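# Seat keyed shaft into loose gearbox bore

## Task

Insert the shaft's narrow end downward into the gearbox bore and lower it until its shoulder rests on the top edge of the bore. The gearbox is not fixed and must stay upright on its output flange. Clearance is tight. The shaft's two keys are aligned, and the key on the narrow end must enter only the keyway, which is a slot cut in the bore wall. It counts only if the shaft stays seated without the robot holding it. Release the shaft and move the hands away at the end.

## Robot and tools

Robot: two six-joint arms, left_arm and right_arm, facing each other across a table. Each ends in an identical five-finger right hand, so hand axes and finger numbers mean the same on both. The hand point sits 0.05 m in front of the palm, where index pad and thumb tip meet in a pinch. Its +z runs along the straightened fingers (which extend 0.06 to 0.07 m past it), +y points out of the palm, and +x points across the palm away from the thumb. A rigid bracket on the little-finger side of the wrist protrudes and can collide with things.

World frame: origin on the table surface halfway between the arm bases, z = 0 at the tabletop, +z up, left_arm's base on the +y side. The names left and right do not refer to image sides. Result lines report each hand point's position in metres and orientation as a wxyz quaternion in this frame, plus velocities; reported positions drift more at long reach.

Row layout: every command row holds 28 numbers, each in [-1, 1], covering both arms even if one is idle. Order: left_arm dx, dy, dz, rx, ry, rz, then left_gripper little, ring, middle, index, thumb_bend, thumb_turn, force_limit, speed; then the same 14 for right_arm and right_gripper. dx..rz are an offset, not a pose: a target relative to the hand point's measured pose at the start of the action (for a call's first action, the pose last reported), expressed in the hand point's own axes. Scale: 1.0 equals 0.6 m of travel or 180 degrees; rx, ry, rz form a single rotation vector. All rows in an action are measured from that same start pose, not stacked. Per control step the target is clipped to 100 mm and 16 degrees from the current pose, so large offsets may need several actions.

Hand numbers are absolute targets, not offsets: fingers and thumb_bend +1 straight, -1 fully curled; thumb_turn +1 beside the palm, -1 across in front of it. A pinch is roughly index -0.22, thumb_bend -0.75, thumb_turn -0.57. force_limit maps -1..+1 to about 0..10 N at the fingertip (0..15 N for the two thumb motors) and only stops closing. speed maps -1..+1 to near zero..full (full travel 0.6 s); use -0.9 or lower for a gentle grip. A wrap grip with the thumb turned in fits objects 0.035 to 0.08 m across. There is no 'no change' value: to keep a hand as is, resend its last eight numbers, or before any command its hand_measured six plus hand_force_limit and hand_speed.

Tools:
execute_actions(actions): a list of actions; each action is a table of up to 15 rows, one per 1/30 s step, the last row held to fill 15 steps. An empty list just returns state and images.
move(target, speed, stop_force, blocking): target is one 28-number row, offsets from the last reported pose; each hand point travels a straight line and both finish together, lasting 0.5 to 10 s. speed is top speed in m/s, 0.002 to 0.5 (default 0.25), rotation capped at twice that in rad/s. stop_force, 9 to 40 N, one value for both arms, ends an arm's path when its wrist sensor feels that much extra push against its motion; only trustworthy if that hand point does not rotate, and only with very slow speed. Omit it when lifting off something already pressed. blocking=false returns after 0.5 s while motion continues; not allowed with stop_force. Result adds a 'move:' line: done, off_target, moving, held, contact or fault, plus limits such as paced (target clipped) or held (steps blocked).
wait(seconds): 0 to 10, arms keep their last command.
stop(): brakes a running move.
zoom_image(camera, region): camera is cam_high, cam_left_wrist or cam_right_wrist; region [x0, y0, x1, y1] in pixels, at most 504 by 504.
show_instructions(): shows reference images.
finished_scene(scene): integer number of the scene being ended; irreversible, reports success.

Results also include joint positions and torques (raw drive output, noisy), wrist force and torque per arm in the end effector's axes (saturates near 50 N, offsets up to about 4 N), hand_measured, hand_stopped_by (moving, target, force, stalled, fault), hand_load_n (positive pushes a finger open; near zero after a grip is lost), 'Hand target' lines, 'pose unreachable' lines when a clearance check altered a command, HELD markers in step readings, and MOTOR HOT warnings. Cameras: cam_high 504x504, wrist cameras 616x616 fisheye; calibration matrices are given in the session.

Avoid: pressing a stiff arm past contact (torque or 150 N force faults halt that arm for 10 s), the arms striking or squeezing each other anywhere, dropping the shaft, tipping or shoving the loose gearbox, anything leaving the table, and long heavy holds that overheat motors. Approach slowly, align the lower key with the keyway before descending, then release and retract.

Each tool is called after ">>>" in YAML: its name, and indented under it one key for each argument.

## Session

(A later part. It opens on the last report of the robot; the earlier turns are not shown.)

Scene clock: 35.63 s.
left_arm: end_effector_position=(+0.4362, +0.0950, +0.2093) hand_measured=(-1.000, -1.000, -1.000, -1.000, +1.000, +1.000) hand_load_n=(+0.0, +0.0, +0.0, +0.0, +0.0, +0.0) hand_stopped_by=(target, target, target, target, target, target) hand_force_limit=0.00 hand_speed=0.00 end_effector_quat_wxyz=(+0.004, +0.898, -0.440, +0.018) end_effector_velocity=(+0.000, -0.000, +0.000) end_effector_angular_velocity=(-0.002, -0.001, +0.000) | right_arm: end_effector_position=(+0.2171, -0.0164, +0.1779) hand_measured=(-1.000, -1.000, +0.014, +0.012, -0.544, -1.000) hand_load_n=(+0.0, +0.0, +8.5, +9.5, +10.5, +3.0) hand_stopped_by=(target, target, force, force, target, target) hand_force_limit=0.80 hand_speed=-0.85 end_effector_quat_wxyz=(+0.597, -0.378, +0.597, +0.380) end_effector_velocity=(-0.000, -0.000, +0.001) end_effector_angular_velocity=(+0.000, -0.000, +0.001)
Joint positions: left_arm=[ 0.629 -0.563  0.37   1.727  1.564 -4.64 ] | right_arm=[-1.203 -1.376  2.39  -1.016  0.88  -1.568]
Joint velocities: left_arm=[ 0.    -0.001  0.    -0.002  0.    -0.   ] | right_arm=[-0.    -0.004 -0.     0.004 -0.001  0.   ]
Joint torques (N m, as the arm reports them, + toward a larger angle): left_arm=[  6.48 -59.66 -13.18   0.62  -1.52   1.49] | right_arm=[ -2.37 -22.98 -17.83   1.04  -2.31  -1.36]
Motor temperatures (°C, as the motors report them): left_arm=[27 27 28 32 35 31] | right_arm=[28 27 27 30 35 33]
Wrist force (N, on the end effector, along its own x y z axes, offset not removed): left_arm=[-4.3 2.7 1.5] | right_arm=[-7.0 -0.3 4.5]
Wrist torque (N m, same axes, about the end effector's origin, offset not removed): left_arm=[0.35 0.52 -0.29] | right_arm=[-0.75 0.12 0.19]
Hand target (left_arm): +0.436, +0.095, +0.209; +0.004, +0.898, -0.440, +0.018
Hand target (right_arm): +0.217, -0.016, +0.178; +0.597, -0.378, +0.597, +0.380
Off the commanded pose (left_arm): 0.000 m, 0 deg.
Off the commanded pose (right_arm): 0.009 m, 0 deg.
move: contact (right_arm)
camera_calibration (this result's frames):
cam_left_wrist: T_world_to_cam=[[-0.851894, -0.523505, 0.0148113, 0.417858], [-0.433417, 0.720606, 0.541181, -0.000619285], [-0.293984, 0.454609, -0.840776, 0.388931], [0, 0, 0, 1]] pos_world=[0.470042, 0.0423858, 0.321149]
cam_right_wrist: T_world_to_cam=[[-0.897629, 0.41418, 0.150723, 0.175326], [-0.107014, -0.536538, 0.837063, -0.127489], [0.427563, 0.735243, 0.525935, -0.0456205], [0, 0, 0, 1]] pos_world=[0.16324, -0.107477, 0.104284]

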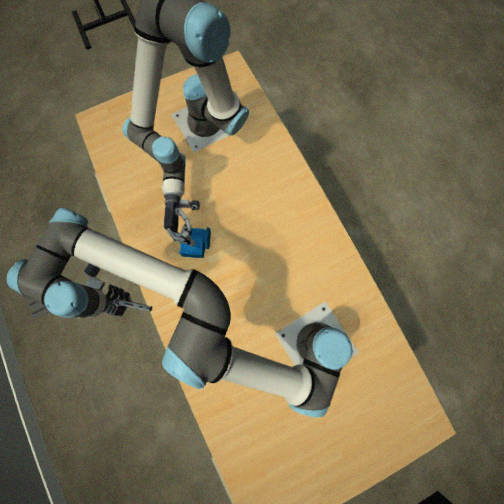

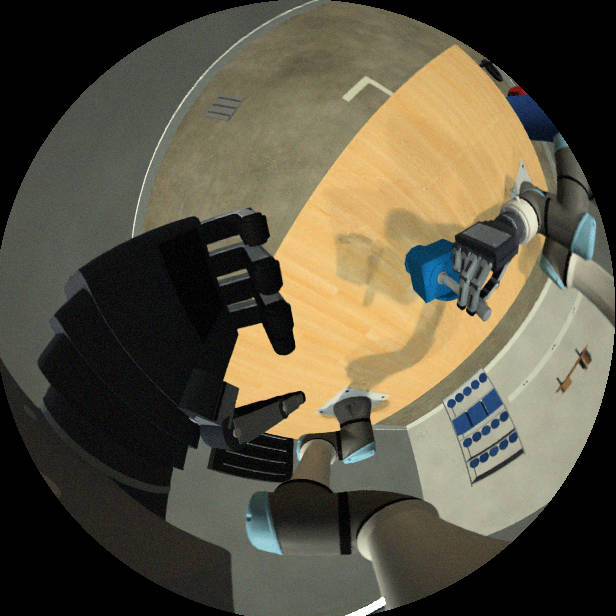

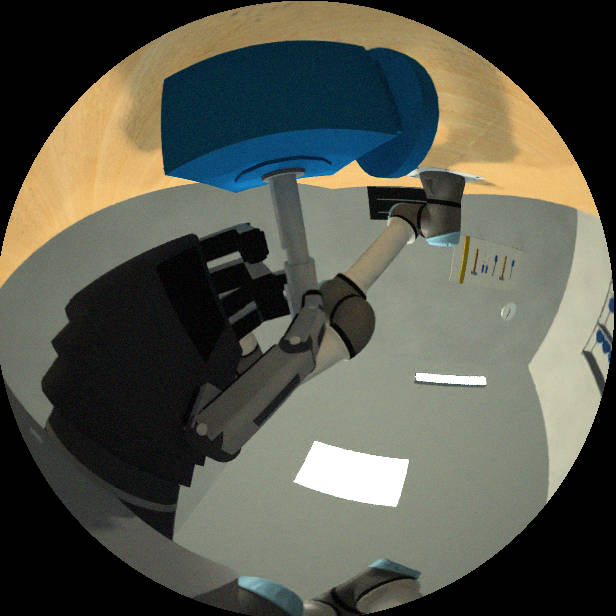

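>>> move:
  target: [0,0,0,0,0,0,-1,-1,-1,-1,1,1,0,0,-0.001,-0.0023,0.0005,-0.033,0,0,-1,-1,-0.2,-0.2,-0.55,-1,0.8,-0.85]
  speed: 0.03

>>> move:
  target: [0,0,0,0,0,0,-1,-1,-1,-1,1,1,0,0,0.012,0,0,0,0,0,-1,-1,-0.2,-0.2,-0.55,-1,0.8,-0.85]
  speed: 0.005
  stop_force: 9

>>> zoom_image:
  camera: "cam_right_wrist"
  region: [250,150,310,210]

>>> zoom_image:
  camera: "cam_left_wrist"
  region: [425,255,475,305]

Scene clock: 37.80 s.
left_arm: end_effector_position=(+0.4362, +0.0950, +0.2093) hand_measured=(-1.000, -1.000, -1.000, -1.000, +1.000, +1.000) hand_load_n=(+0.0, +0.0, +0.0, +0.0, +0.0, +0.0) hand_stopped_by=(target, target, target, target, target, target) hand_force_limit=0.00 hand_speed=0.00 end_effector_quat_wxyz=(+0.004, +0.898, -0.440, +0.018) end_effector_velocity=(-0.000, -0.001, +0.000) end_effector_angular_velocity=(-0.003, -0.001, -0.003) | right_arm: end_effector_position=(+0.2185, -0.0167, +0.1786) hand_measured=(-1.000, -1.000, +0.014, +0.012, -0.542, -1.000) hand_load_n=(+0.0, +0.0, +7.5, +9.0, +12.0, +2.5) hand_stopped_by=(target, target, force, force, target, target) hand_force_limit=0.80 hand_speed=-0.85 end_effector_quat_wxyz=(+0.577, -0.408, +0.577, +0.410) end_effector_velocity=(-0.000, -0.000, -0.000) end_effector_angular_velocity=(+0.000, -0.001, +0.007)
Joint positions: left_arm=[ 0.629 -0.563  0.37   1.727  1.564 -4.64 ] | right_arm=[-1.254 -1.348  2.347 -1.002  0.726 -1.568]
Joint velocities: left_arm=[-0.    -0.    -0.001 -0.001  0.001  0.002] | right_arm=[-0.003  0.002 -0.003 -0.001 -0.011 -0.   ]
Joint torques (N m, as the arm reports them, + toward a larger angle): left_arm=[  6.53 -60.17 -12.62   0.62  -1.58   1.43] | right_arm=[-15.37 -13.33 -25.61  -0.44  -2.22   1.84]
Motor temperatures (°C, as the motors report them): left_arm=[27 27 28 32 35 31] | right_arm=[28 27 27 30 35 33]
Wrist force (N, on the end effector, along its own x y z axes, offset not removed): left_arm=[-4.8 3.0 4.1] | right_arm=[5.2 0.1 -0.9]
Wrist torque (N m, same axes, about the end effector's origin, offset not removed): left_arm=[0.20 0.52 -0.05] | right_arm=[-0.46 -0.19 0.34]
Hand target (left_arm): +0.436, +0.095, +0.209; +0.004, +0.898, -0.440, +0.018
Hand target (right_arm): +0.219, -0.017, +0.179; +0.577, -0.409, +0.576, +0.410
Off the commanded pose (left_arm): 0.000 m, 0 deg.
Off the commanded pose (right_arm): 0.000 m, 0 deg.
move: done
camera_calibration (this result's frames):
cam_left_wrist: T_world_to_cam=[[-0.851894, -0.523505, 0.0148112, 0.417858], [-0.433417, 0.720606, 0.541181, -0.000619192], [-0.293984, 0.454609, -0.840776, 0.388931], [0, 0, 0, 1]] pos_world=[0.470042, 0.0423857, 0.321149]
cam_right_wrist: T_world_to_cam=[[-0.935502, 0.319602, 0.150631, 0.183311], [-0.0513261, -0.544736, 0.837036, -0.140355], [0.349572, 0.775318, 0.526005, -0.0285887], [0, 0, 0, 1]] pos_world=[0.174278, -0.112878, 0.104908]

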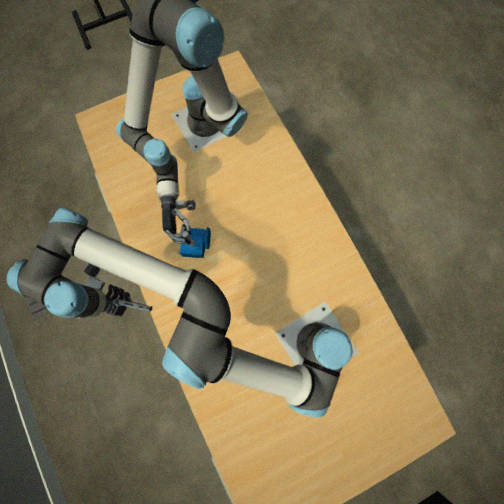

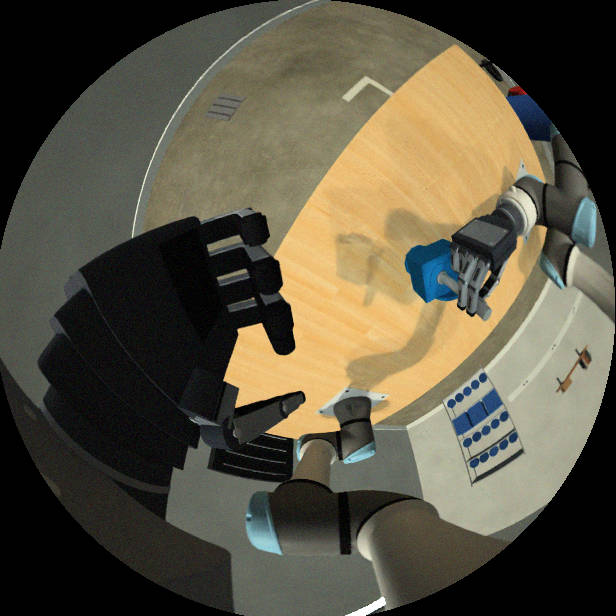

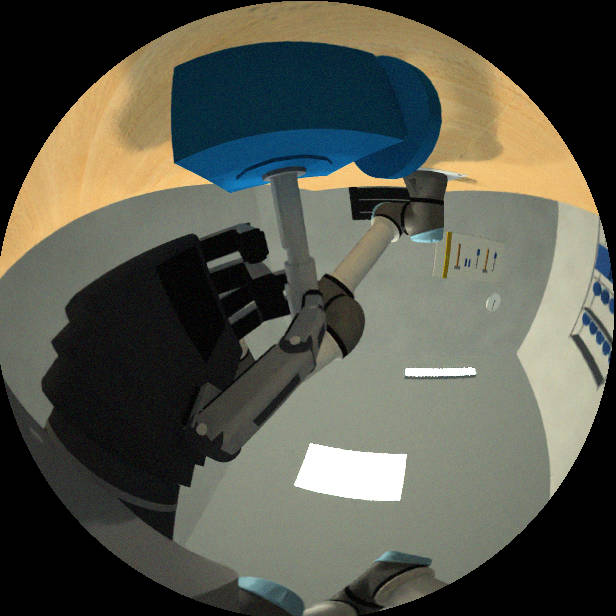

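Scene clock: 38.40 s.
left_arm: end_effector_position=(+0.4362, +0.0950, +0.2093) hand_measured=(-1.000, -1.000, -1.000, -1.000, +1.000, +1.000) hand_load_n=(+0.0, +0.0, +0.0, +0.0, +0.0, +0.0) hand_stopped_by=(target, target, target, target, target, target) hand_force_limit=0.00 hand_speed=0.00 end_effector_quat_wxyz=(+0.004, +0.898, -0.440, +0.018) end_effector_velocity=(+0.000, +0.000, -0.001) end_effector_angular_velocity=(+0.002, +0.002, +0.001) | right_arm: end_effector_position=(+0.2185, -0.0168, +0.1773) hand_measured=(-1.000, -1.000, +0.014, +0.012, -0.542, -1.000) hand_load_n=(+0.0, +0.0, +8.0, +9.5, +11.5, +4.5) hand_stopped_by=(target, target, force, force, target, target) hand_force_limit=0.80 hand_speed=-0.85 end_effector_quat_wxyz=(+0.577, -0.408, +0.577, +0.410) end_effector_velocity=(-0.001, -0.000, +0.001) end_effector_angular_velocity=(-0.001, +0.003, +0.000)
Joint positions: left_arm=[ 0.629 -0.563  0.37   1.727  1.564 -4.64 ] | right_arm=[-1.254 -1.344  2.348 -1.006  0.726 -1.568]
Joint velocities: left_arm=[ 0.     0.003 -0.001  0.001  0.    -0.   ] | right_arm=[ 0.    -0.004  0.001  0.007 -0.     0.   ]
Joint torques (N m, as the arm reports them, + toward a larger angle): left_arm=[  6.55 -59.73 -12.53   0.58  -1.6    1.24] | right_arm=[ -7.51 -24.81 -21.91   1.11   1.81   0.92]
Motor temperatures (°C, as the motors report them): left_arm=[27 27 28 32 35 31] | right_arm=[28 27 27 30 35 33]
Wrist force (N, on the end effector, along its own x y z axes, offset not removed): left_arm=[-4.7 0.4 -0.2] | right_arm=[-7.7 1.1 0.2]
Wrist torque (N m, same axes, about the end effector's origin, offset not removed): left_arm=[0.29 0.61 -0.17] | right_arm=[-0.26 0.22 0.11]
Hand target (left_arm): +0.436, +0.095, +0.209; +0.004, +0.898, -0.440, +0.018
Hand target (right_arm): +0.219, -0.017, +0.178; +0.577, -0.408, +0.577, +0.410
Off the commanded pose (left_arm): 0.000 m, 0 deg.
Off the commanded pose (right_arm): 0.006 m, 0 deg.
move: contact (right_arm)
camera_calibration (this result's frames):
cam_left_wrist: T_world_to_cam=[[-0.851894, -0.523505, 0.0148114, 0.417858], [-0.433417, 0.720606, 0.541181, -0.0006192], [-0.293984, 0.454609, -0.840776, 0.38893], [0, 0, 0, 1]] pos_world=[0.470042, 0.0423857, 0.321149]
cam_right_wrist: T_world_to_cam=[[-0.935448, 0.319684, 0.150795, 0.183479], [-0.0511945, -0.544662, 0.837092, -0.139363], [0.349737, 0.775336, 0.525869, -0.0279084], [0, 0, 0, 1]] pos_world=[0.174261, -0.112922, 0.103668]

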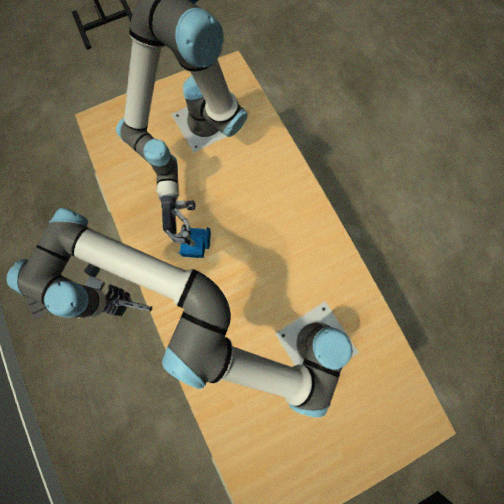

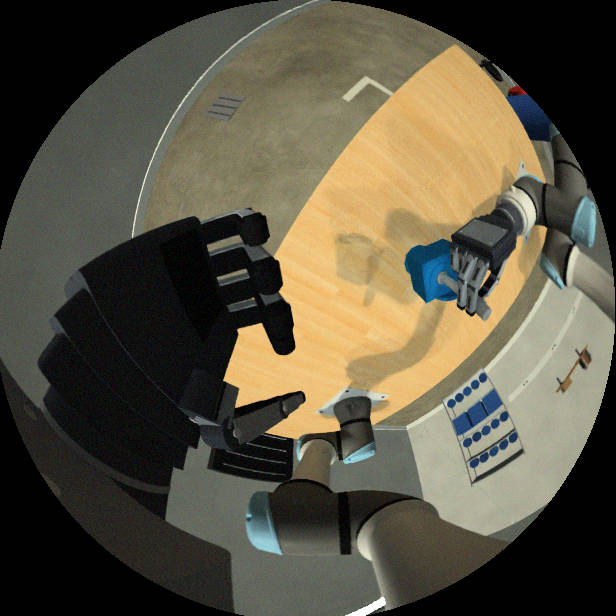

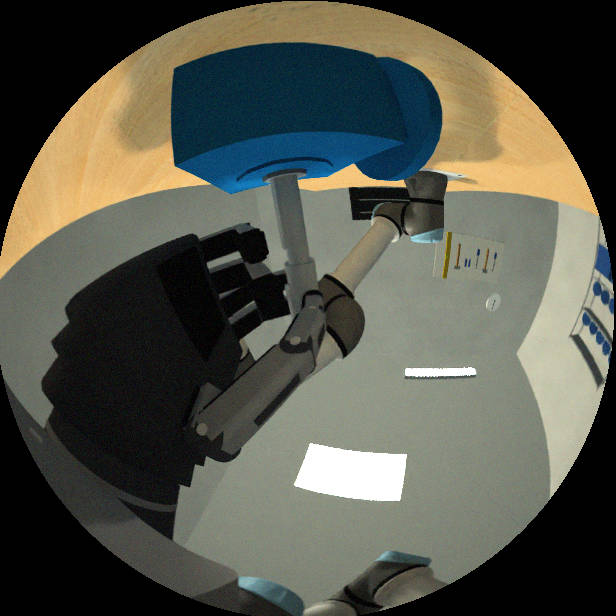

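Region (250, 150, 310, 210) of cam_right_wrist's 616x616 image, scaled by 8.400, with more detail than that image has.

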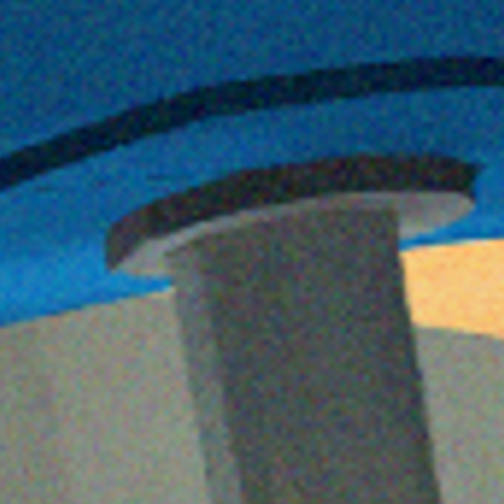

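Region (425, 255, 475, 305) of cam_left_wrist's 616x616 image, scaled by 10.080, with more detail than that image has.

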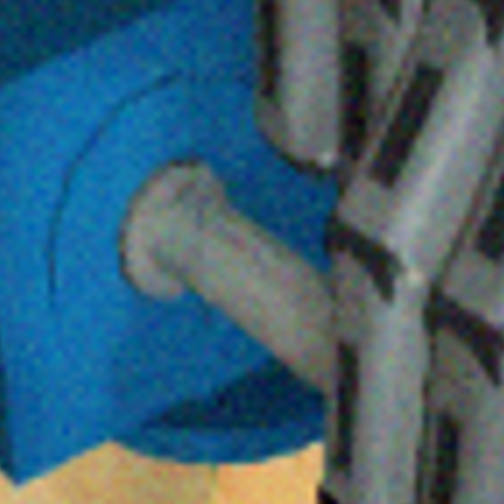

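>>> move:
  target: [0,0,0,0,0,0,-1,-1,-1,-1,1,1,0,0,0,0,-0.002,0,0,0,-1,-1,0.11,0.09,-0.54,-1,0.7,-0.85]
  speed: 0.005

>>> zoom_image:
  camera: "cam_left_wrist"
  region: [390,220,510,340]

Scene clock: 39.47 s.
left_arm: end_effector_position=(+0.4362, +0.0950, +0.2093) hand_measured=(-1.000, -1.000, -1.000, -1.000, +1.000, +1.000) hand_load_n=(+0.0, +0.0, +0.0, +0.0, +0.0, +0.0) hand_stopped_by=(target, target, target, target, target, target) hand_force_limit=0.00 hand_speed=0.00 end_effector_quat_wxyz=(+0.004, +0.898, -0.440, +0.018) end_effector_velocity=(-0.000, -0.000, +0.001) end_effector_angular_velocity=(-0.001, -0.001, +0.002) | right_arm: end_effector_position=(+0.2181, -0.0179, +0.1773) hand_measured=(-1.000, -1.000, +0.110, +0.090, -0.540, -1.000) hand_load_n=(+0.0, +0.0, +0.0, +0.0, +0.0, +0.0) hand_stopped_by=(target, target, target, target, target, target) hand_force_limit=0.70 hand_speed=-0.85 end_effector_quat_wxyz=(+0.577, -0.408, +0.577, +0.410) end_effector_velocity=(-0.000, -0.000, -0.000) end_effector_angular_velocity=(+0.000, -0.000, +0.000)
Joint positions: left_arm=[ 0.629 -0.563  0.37   1.727  1.564 -4.64 ] | right_arm=[-1.257 -1.346  2.351 -1.007  0.723 -1.568]
Joint velocities: left_arm=[-0.    -0.001 -0.     0.    -0.    -0.002] | right_arm=[-0.001 -0.     0.002 -0.002 -0.001  0.   ]
Joint torques (N m, as the arm reports them, + toward a larger angle): left_arm=[  6.34 -59.85 -12.4    0.59  -1.62   1.32] | right_arm=[-14.63 -25.98  -2.79  -2.58  -3.16   1.75]
Motor temperatures (°C, as the motors report them): left_arm=[27 27 28 32 35 31] | right_arm=[28 27 27 30 35 33]
Wrist force (N, on the end effector, along its own x y z axes, offset not removed): left_arm=[-5.6 -0.2 -1.7] | right_arm=[-0.8 0.9 5.1]
Wrist torque (N m, same axes, about the end effector's origin, offset not removed): left_arm=[0.23 0.93 -0.48] | right_arm=[-0.27 0.21 0.36]
Hand target (left_arm): +0.436, +0.095, +0.209; +0.004, +0.898, -0.440, +0.018
Hand target (right_arm): +0.218, -0.018, +0.177; +0.577, -0.408, +0.577, +0.410
Off the commanded pose (left_arm): 0.000 m, 0 deg.
Off the commanded pose (right_arm): 0.000 m, 0 deg.
move: done
camera_calibration (this result's frames):
cam_left_wrist: T_world_to_cam=[[-0.851894, -0.523505, 0.0148112, 0.417858], [-0.433417, 0.720606, 0.541181, -0.000619148], [-0.293984, 0.454609, -0.840776, 0.38893], [0, 0, 0, 1]] pos_world=[0.470042, 0.0423858, 0.321149]
cam_right_wrist: T_world_to_cam=[[-0.935452, 0.319687, 0.150767, 0.183479], [-0.0512242, -0.544667, 0.837086, -0.139985], [0.349723, 0.775331, 0.525885, -0.0269198], [0, 0, 0, 1]] pos_world=[0.17388, -0.114029, 0.103673]

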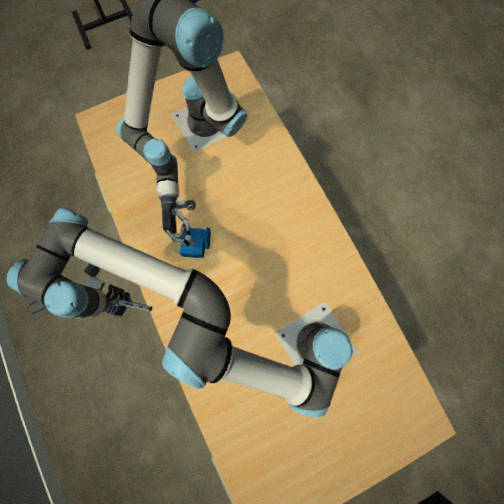

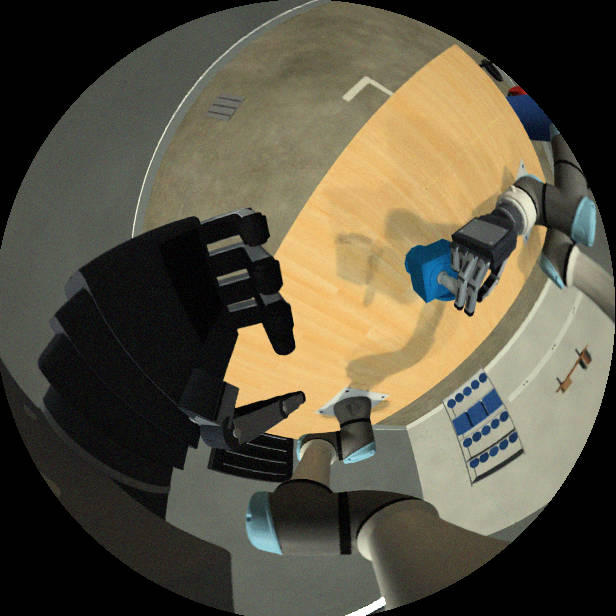

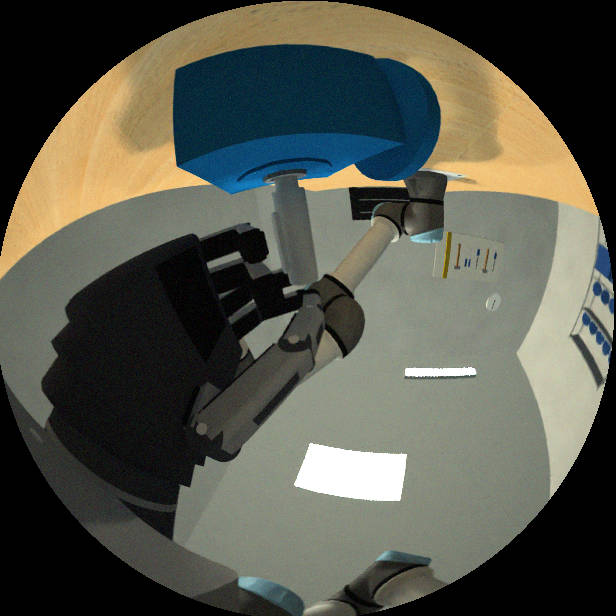

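Region (390, 220, 510, 340) of cam_left_wrist's 616x616 image, scaled by 4.200, with more detail than that image has.

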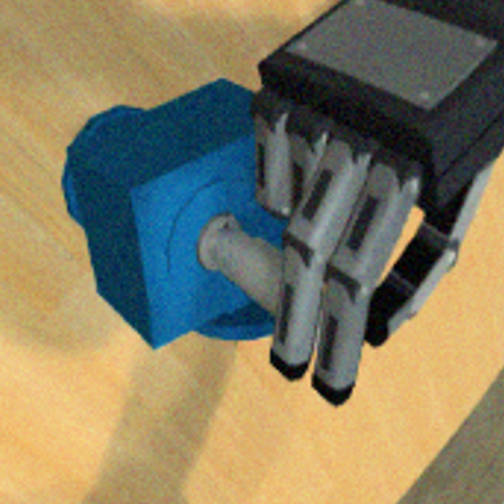

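Dropped; raise and check.

>>> move:
  target: [0,0,0,0,0,0,-1,-1,-1,-1,1,1,0,0,-0.06,0,0,0,0,0,-1,-1,0.11,0.09,-0.54,-1,0.7,-0.85]
  speed: 0.05

>>> zoom_image:
  camera: "cam_right_wrist"
  region: [270,140,390,260]

>>> zoom_image:
  camera: "cam_left_wrist"
  region: [415,250,485,320]

Scene clock: 40.67 s.
left_arm: end_effector_position=(+0.4362, +0.0950, +0.2093) hand_measured=(-1.000, -1.000, -1.000, -1.000, +1.000, +1.000) hand_load_n=(+0.0, +0.0, +0.0, +0.0, +0.0, +0.0) hand_stopped_by=(target, target, target, target, target, target) hand_force_limit=0.00 hand_speed=0.00 end_effector_quat_wxyz=(+0.004, +0.898, -0.440, +0.018) end_effector_velocity=(-0.000, +0.000, -0.000) end_effector_angular_velocity=(+0.000, +0.000, +0.000) | right_arm: end_effector_position=(+0.2181, -0.0179, +0.2132) hand_measured=(-1.000, -1.000, +0.110, +0.090, -0.540, -1.000) hand_load_n=(+0.0, +0.0, +0.0, +0.0, +0.0, +0.0) hand_stopped_by=(target, target, target, target, target, target) hand_force_limit=0.70 hand_speed=-0.85 end_effector_quat_wxyz=(+0.577, -0.408, +0.577, +0.410) end_effector_velocity=(-0.000, +0.000, +0.002) end_effector_angular_velocity=(-0.001, -0.001, +0.001)
Joint positions: left_arm=[ 0.629 -0.563  0.37   1.727  1.564 -4.64 ] | right_arm=[-1.257 -1.441  2.321 -0.882  0.723 -1.568]
Joint velocities: left_arm=[-0.    -0.     0.001 -0.    -0.    -0.   ] | right_arm=[ 0.001 -0.004 -0.002  0.007 -0.    -0.001]
Joint torques (N m, as the arm reports them, + toward a larger angle): left_arm=[  6.46 -59.91 -12.67   0.6   -1.59   1.43] | right_arm=[ -0.56 -24.69 -25.18   0.32  -1.36  -1.46]
Motor temperatures (°C, as the motors report them): left_arm=[27 27 28 32 35 31] | right_arm=[28 27 27 30 35 33]
Wrist force (N, on the end effector, along its own x y z axes, offset not removed): left_arm=[-5.9 -0.1 0.3] | right_arm=[-3.2 -1.2 1.6]
Wrist torque (N m, same axes, about the end effector's origin, offset not removed): left_arm=[0.27 0.84 -0.43] | right_arm=[-0.30 0.55 -0.13]
Hand target (left_arm): +0.436, +0.095, +0.209; +0.004, +0.898, -0.440, +0.018
Hand target (right_arm): +0.218, -0.018, +0.213; +0.577, -0.408, +0.577, +0.410
Off the commanded pose (left_arm): 0.000 m, 0 deg.
Off the commanded pose (right_arm): 0.000 m, 0 deg.
move: done
camera_calibration (this result's frames):
cam_left_wrist: T_world_to_cam=[[-0.851894, -0.523505, 0.0148114, 0.417858], [-0.433417, 0.720606, 0.541181, -0.000619293], [-0.293984, 0.454609, -0.840776, 0.388931], [0, 0, 0, 1]] pos_world=[0.470042, 0.0423857, 0.321149]
cam_right_wrist: T_world_to_cam=[[-0.935414, 0.319783, 0.1508, 0.178031], [-0.0512797, -0.544727, 0.837044, -0.170055], [0.349817, 0.775249, 0.525943, -0.0457841], [0, 0, 0, 1]] pos_world=[0.173828, -0.114071, 0.139576]

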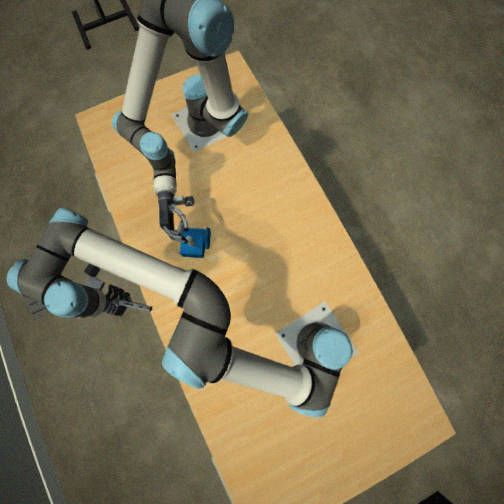

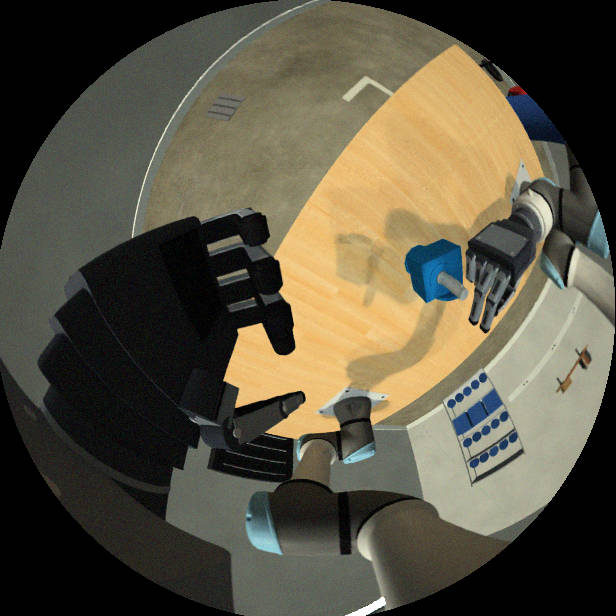

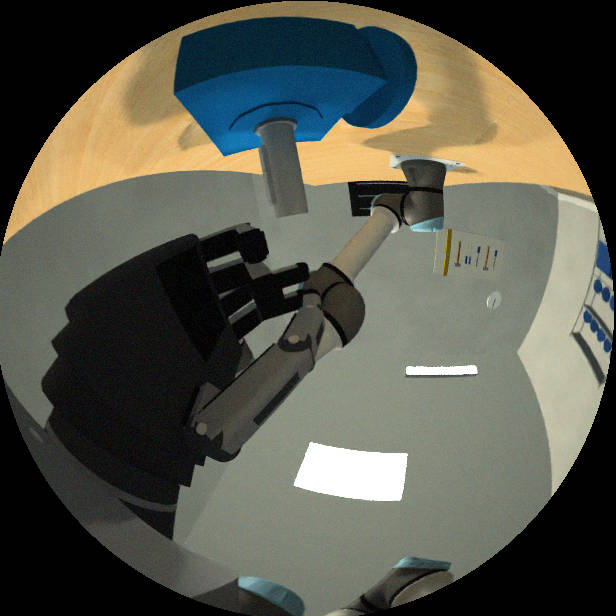

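Region (270, 140, 390, 260) of cam_right_wrist's 616x616 image, scaled by 4.200, with more detail than that image has.

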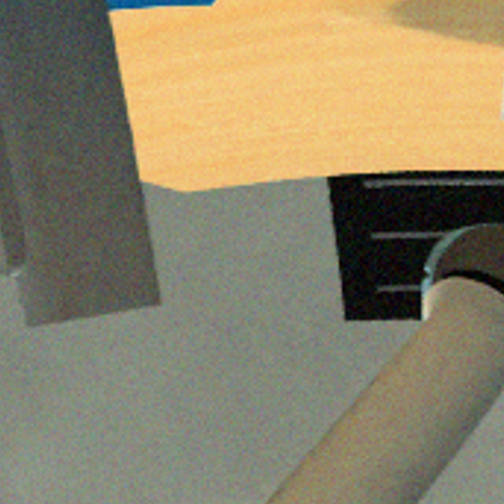

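Region (415, 250, 485, 320) of cam_left_wrist's 616x616 image, scaled by 7.200, with more detail than that image has.

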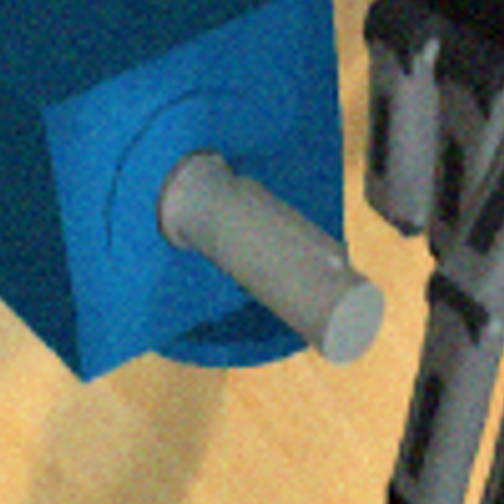

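>>> move:
  target: [0,0,0,0,0,0,-1,-1,-1,-1,1,1,0,0,0,0,-0.1,0,0,0,-1,-1,0.11,0.09,-0.54,-1,0.7,-0.85]

>>> zoom_image:
  camera: "cam_right_wrist"
  region: [220,120,360,260]

Scene clock: 41.73 s.
left_arm: end_effector_position=(+0.4362, +0.0950, +0.2093) hand_measured=(-1.000, -1.000, -1.000, -1.000, +1.000, +1.000) hand_load_n=(+0.0, +0.0, +0.0, +0.0, +0.0, +0.0) hand_stopped_by=(target, target, target, target, target, target) hand_force_limit=0.00 hand_speed=0.00 end_effector_quat_wxyz=(+0.004, +0.898, -0.440, +0.018) end_effector_velocity=(-0.000, -0.000, -0.001) end_effector_angular_velocity=(+0.000, +0.000, -0.001) | right_arm: end_effector_position=(+0.1982, -0.0745, +0.2132) hand_measured=(-1.000, -1.000, +0.110, +0.090, -0.540, -1.000) hand_load_n=(+0.0, +0.0, +0.0, +0.0, +0.0, +0.0) hand_stopped_by=(target, target, target, target, target, target) hand_force_limit=0.70 hand_speed=-0.85 end_effector_quat_wxyz=(+0.577, -0.408, +0.577, +0.410) end_effector_velocity=(+0.000, -0.001, +0.000) end_effector_angular_velocity=(+0.000, -0.001, -0.000)
Joint positions: left_arm=[ 0.629 -0.563  0.37   1.727  1.564 -4.64 ] | right_arm=[-1.432 -1.57   2.465 -0.898  0.548 -1.566]
Joint velocities: left_arm=[-0.     0.001  0.    -0.001  0.     0.   ] | right_arm=[-0.005 -0.003  0.002  0.    -0.005 -0.   ]
Joint torques (N m, as the arm reports them, + toward a larger angle): left_arm=[  7.06 -59.68 -12.41   0.63  -1.68   1.45] | right_arm=[-15.56 -18.94  -4.21   0.6   -3.17   1.69]
Motor temperatures (°C, as the motors report them): left_arm=[27 27 28 32 35 31] | right_arm=[28 27 27 30 35 33]
Wrist force (N, on the end effector, along its own x y z axes, offset not removed): left_arm=[-4.2 -0.2 0.8] | right_arm=[0.0 -0.3 2.0]
Wrist torque (N m, same axes, about the end effector's origin, offset not removed): left_arm=[-0.07 0.48 -0.06] | right_arm=[-0.17 0.12 0.09]
Hand target (left_arm): +0.436, +0.095, +0.209; +0.004, +0.898, -0.440, +0.018
Hand target (right_arm): +0.198, -0.075, +0.213; +0.577, -0.408, +0.577, +0.410
Off the commanded pose (left_arm): 0.000 m, 0 deg.
Off the commanded pose (right_arm): 0.000 m, 0 deg.
move: done
camera_calibration (this result's frames):
cam_left_wrist: T_world_to_cam=[[-0.851894, -0.523506, 0.0148112, 0.417858], [-0.433417, 0.720606, 0.541181, -0.000619045], [-0.293984, 0.454609, -0.840776, 0.388931], [0, 0, 0, 1]] pos_world=[0.470042, 0.0423859, 0.321149]
cam_right_wrist: T_world_to_cam=[[-0.935391, 0.31979, 0.150923, 0.177541], [-0.0512511, -0.544898, 0.836935, -0.201809], [0.349881, 0.775126, 0.526082, 0.00498388], [0, 0, 0, 1]] pos_world=[0.153984, -0.170604, 0.139484]

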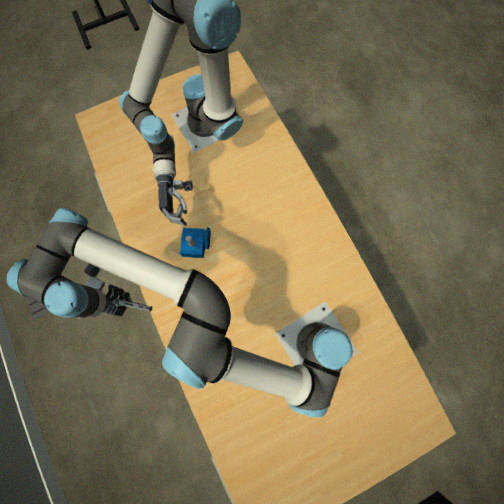

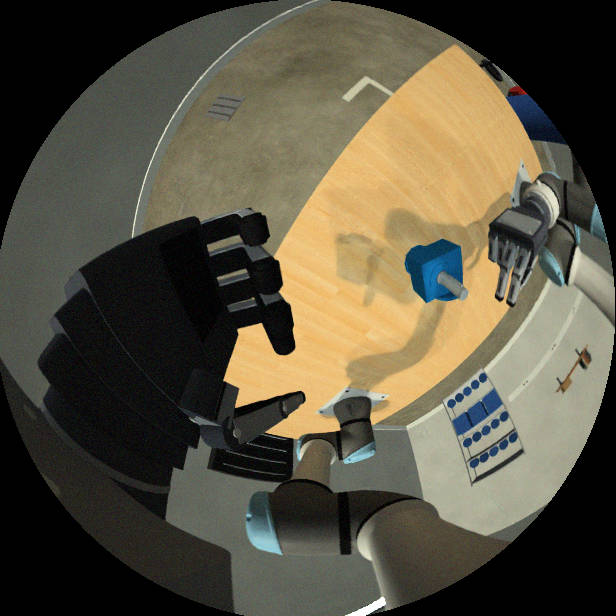

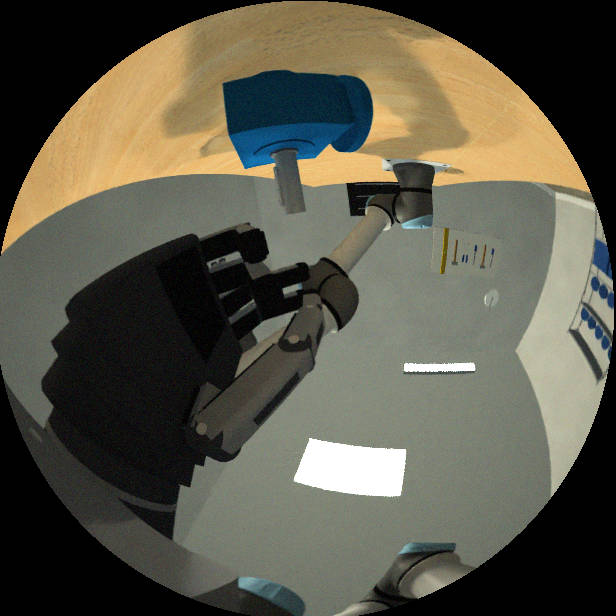

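Region (220, 120, 360, 260) of cam_right_wrist's 616x616 image, scaled by 3.600, with more detail than that image has.

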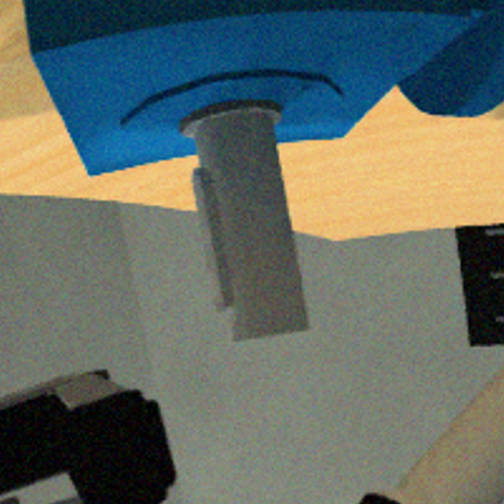

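The shaft is seated.

>>> finished_scene:
  scene: 2

The scene is finished: the task was done.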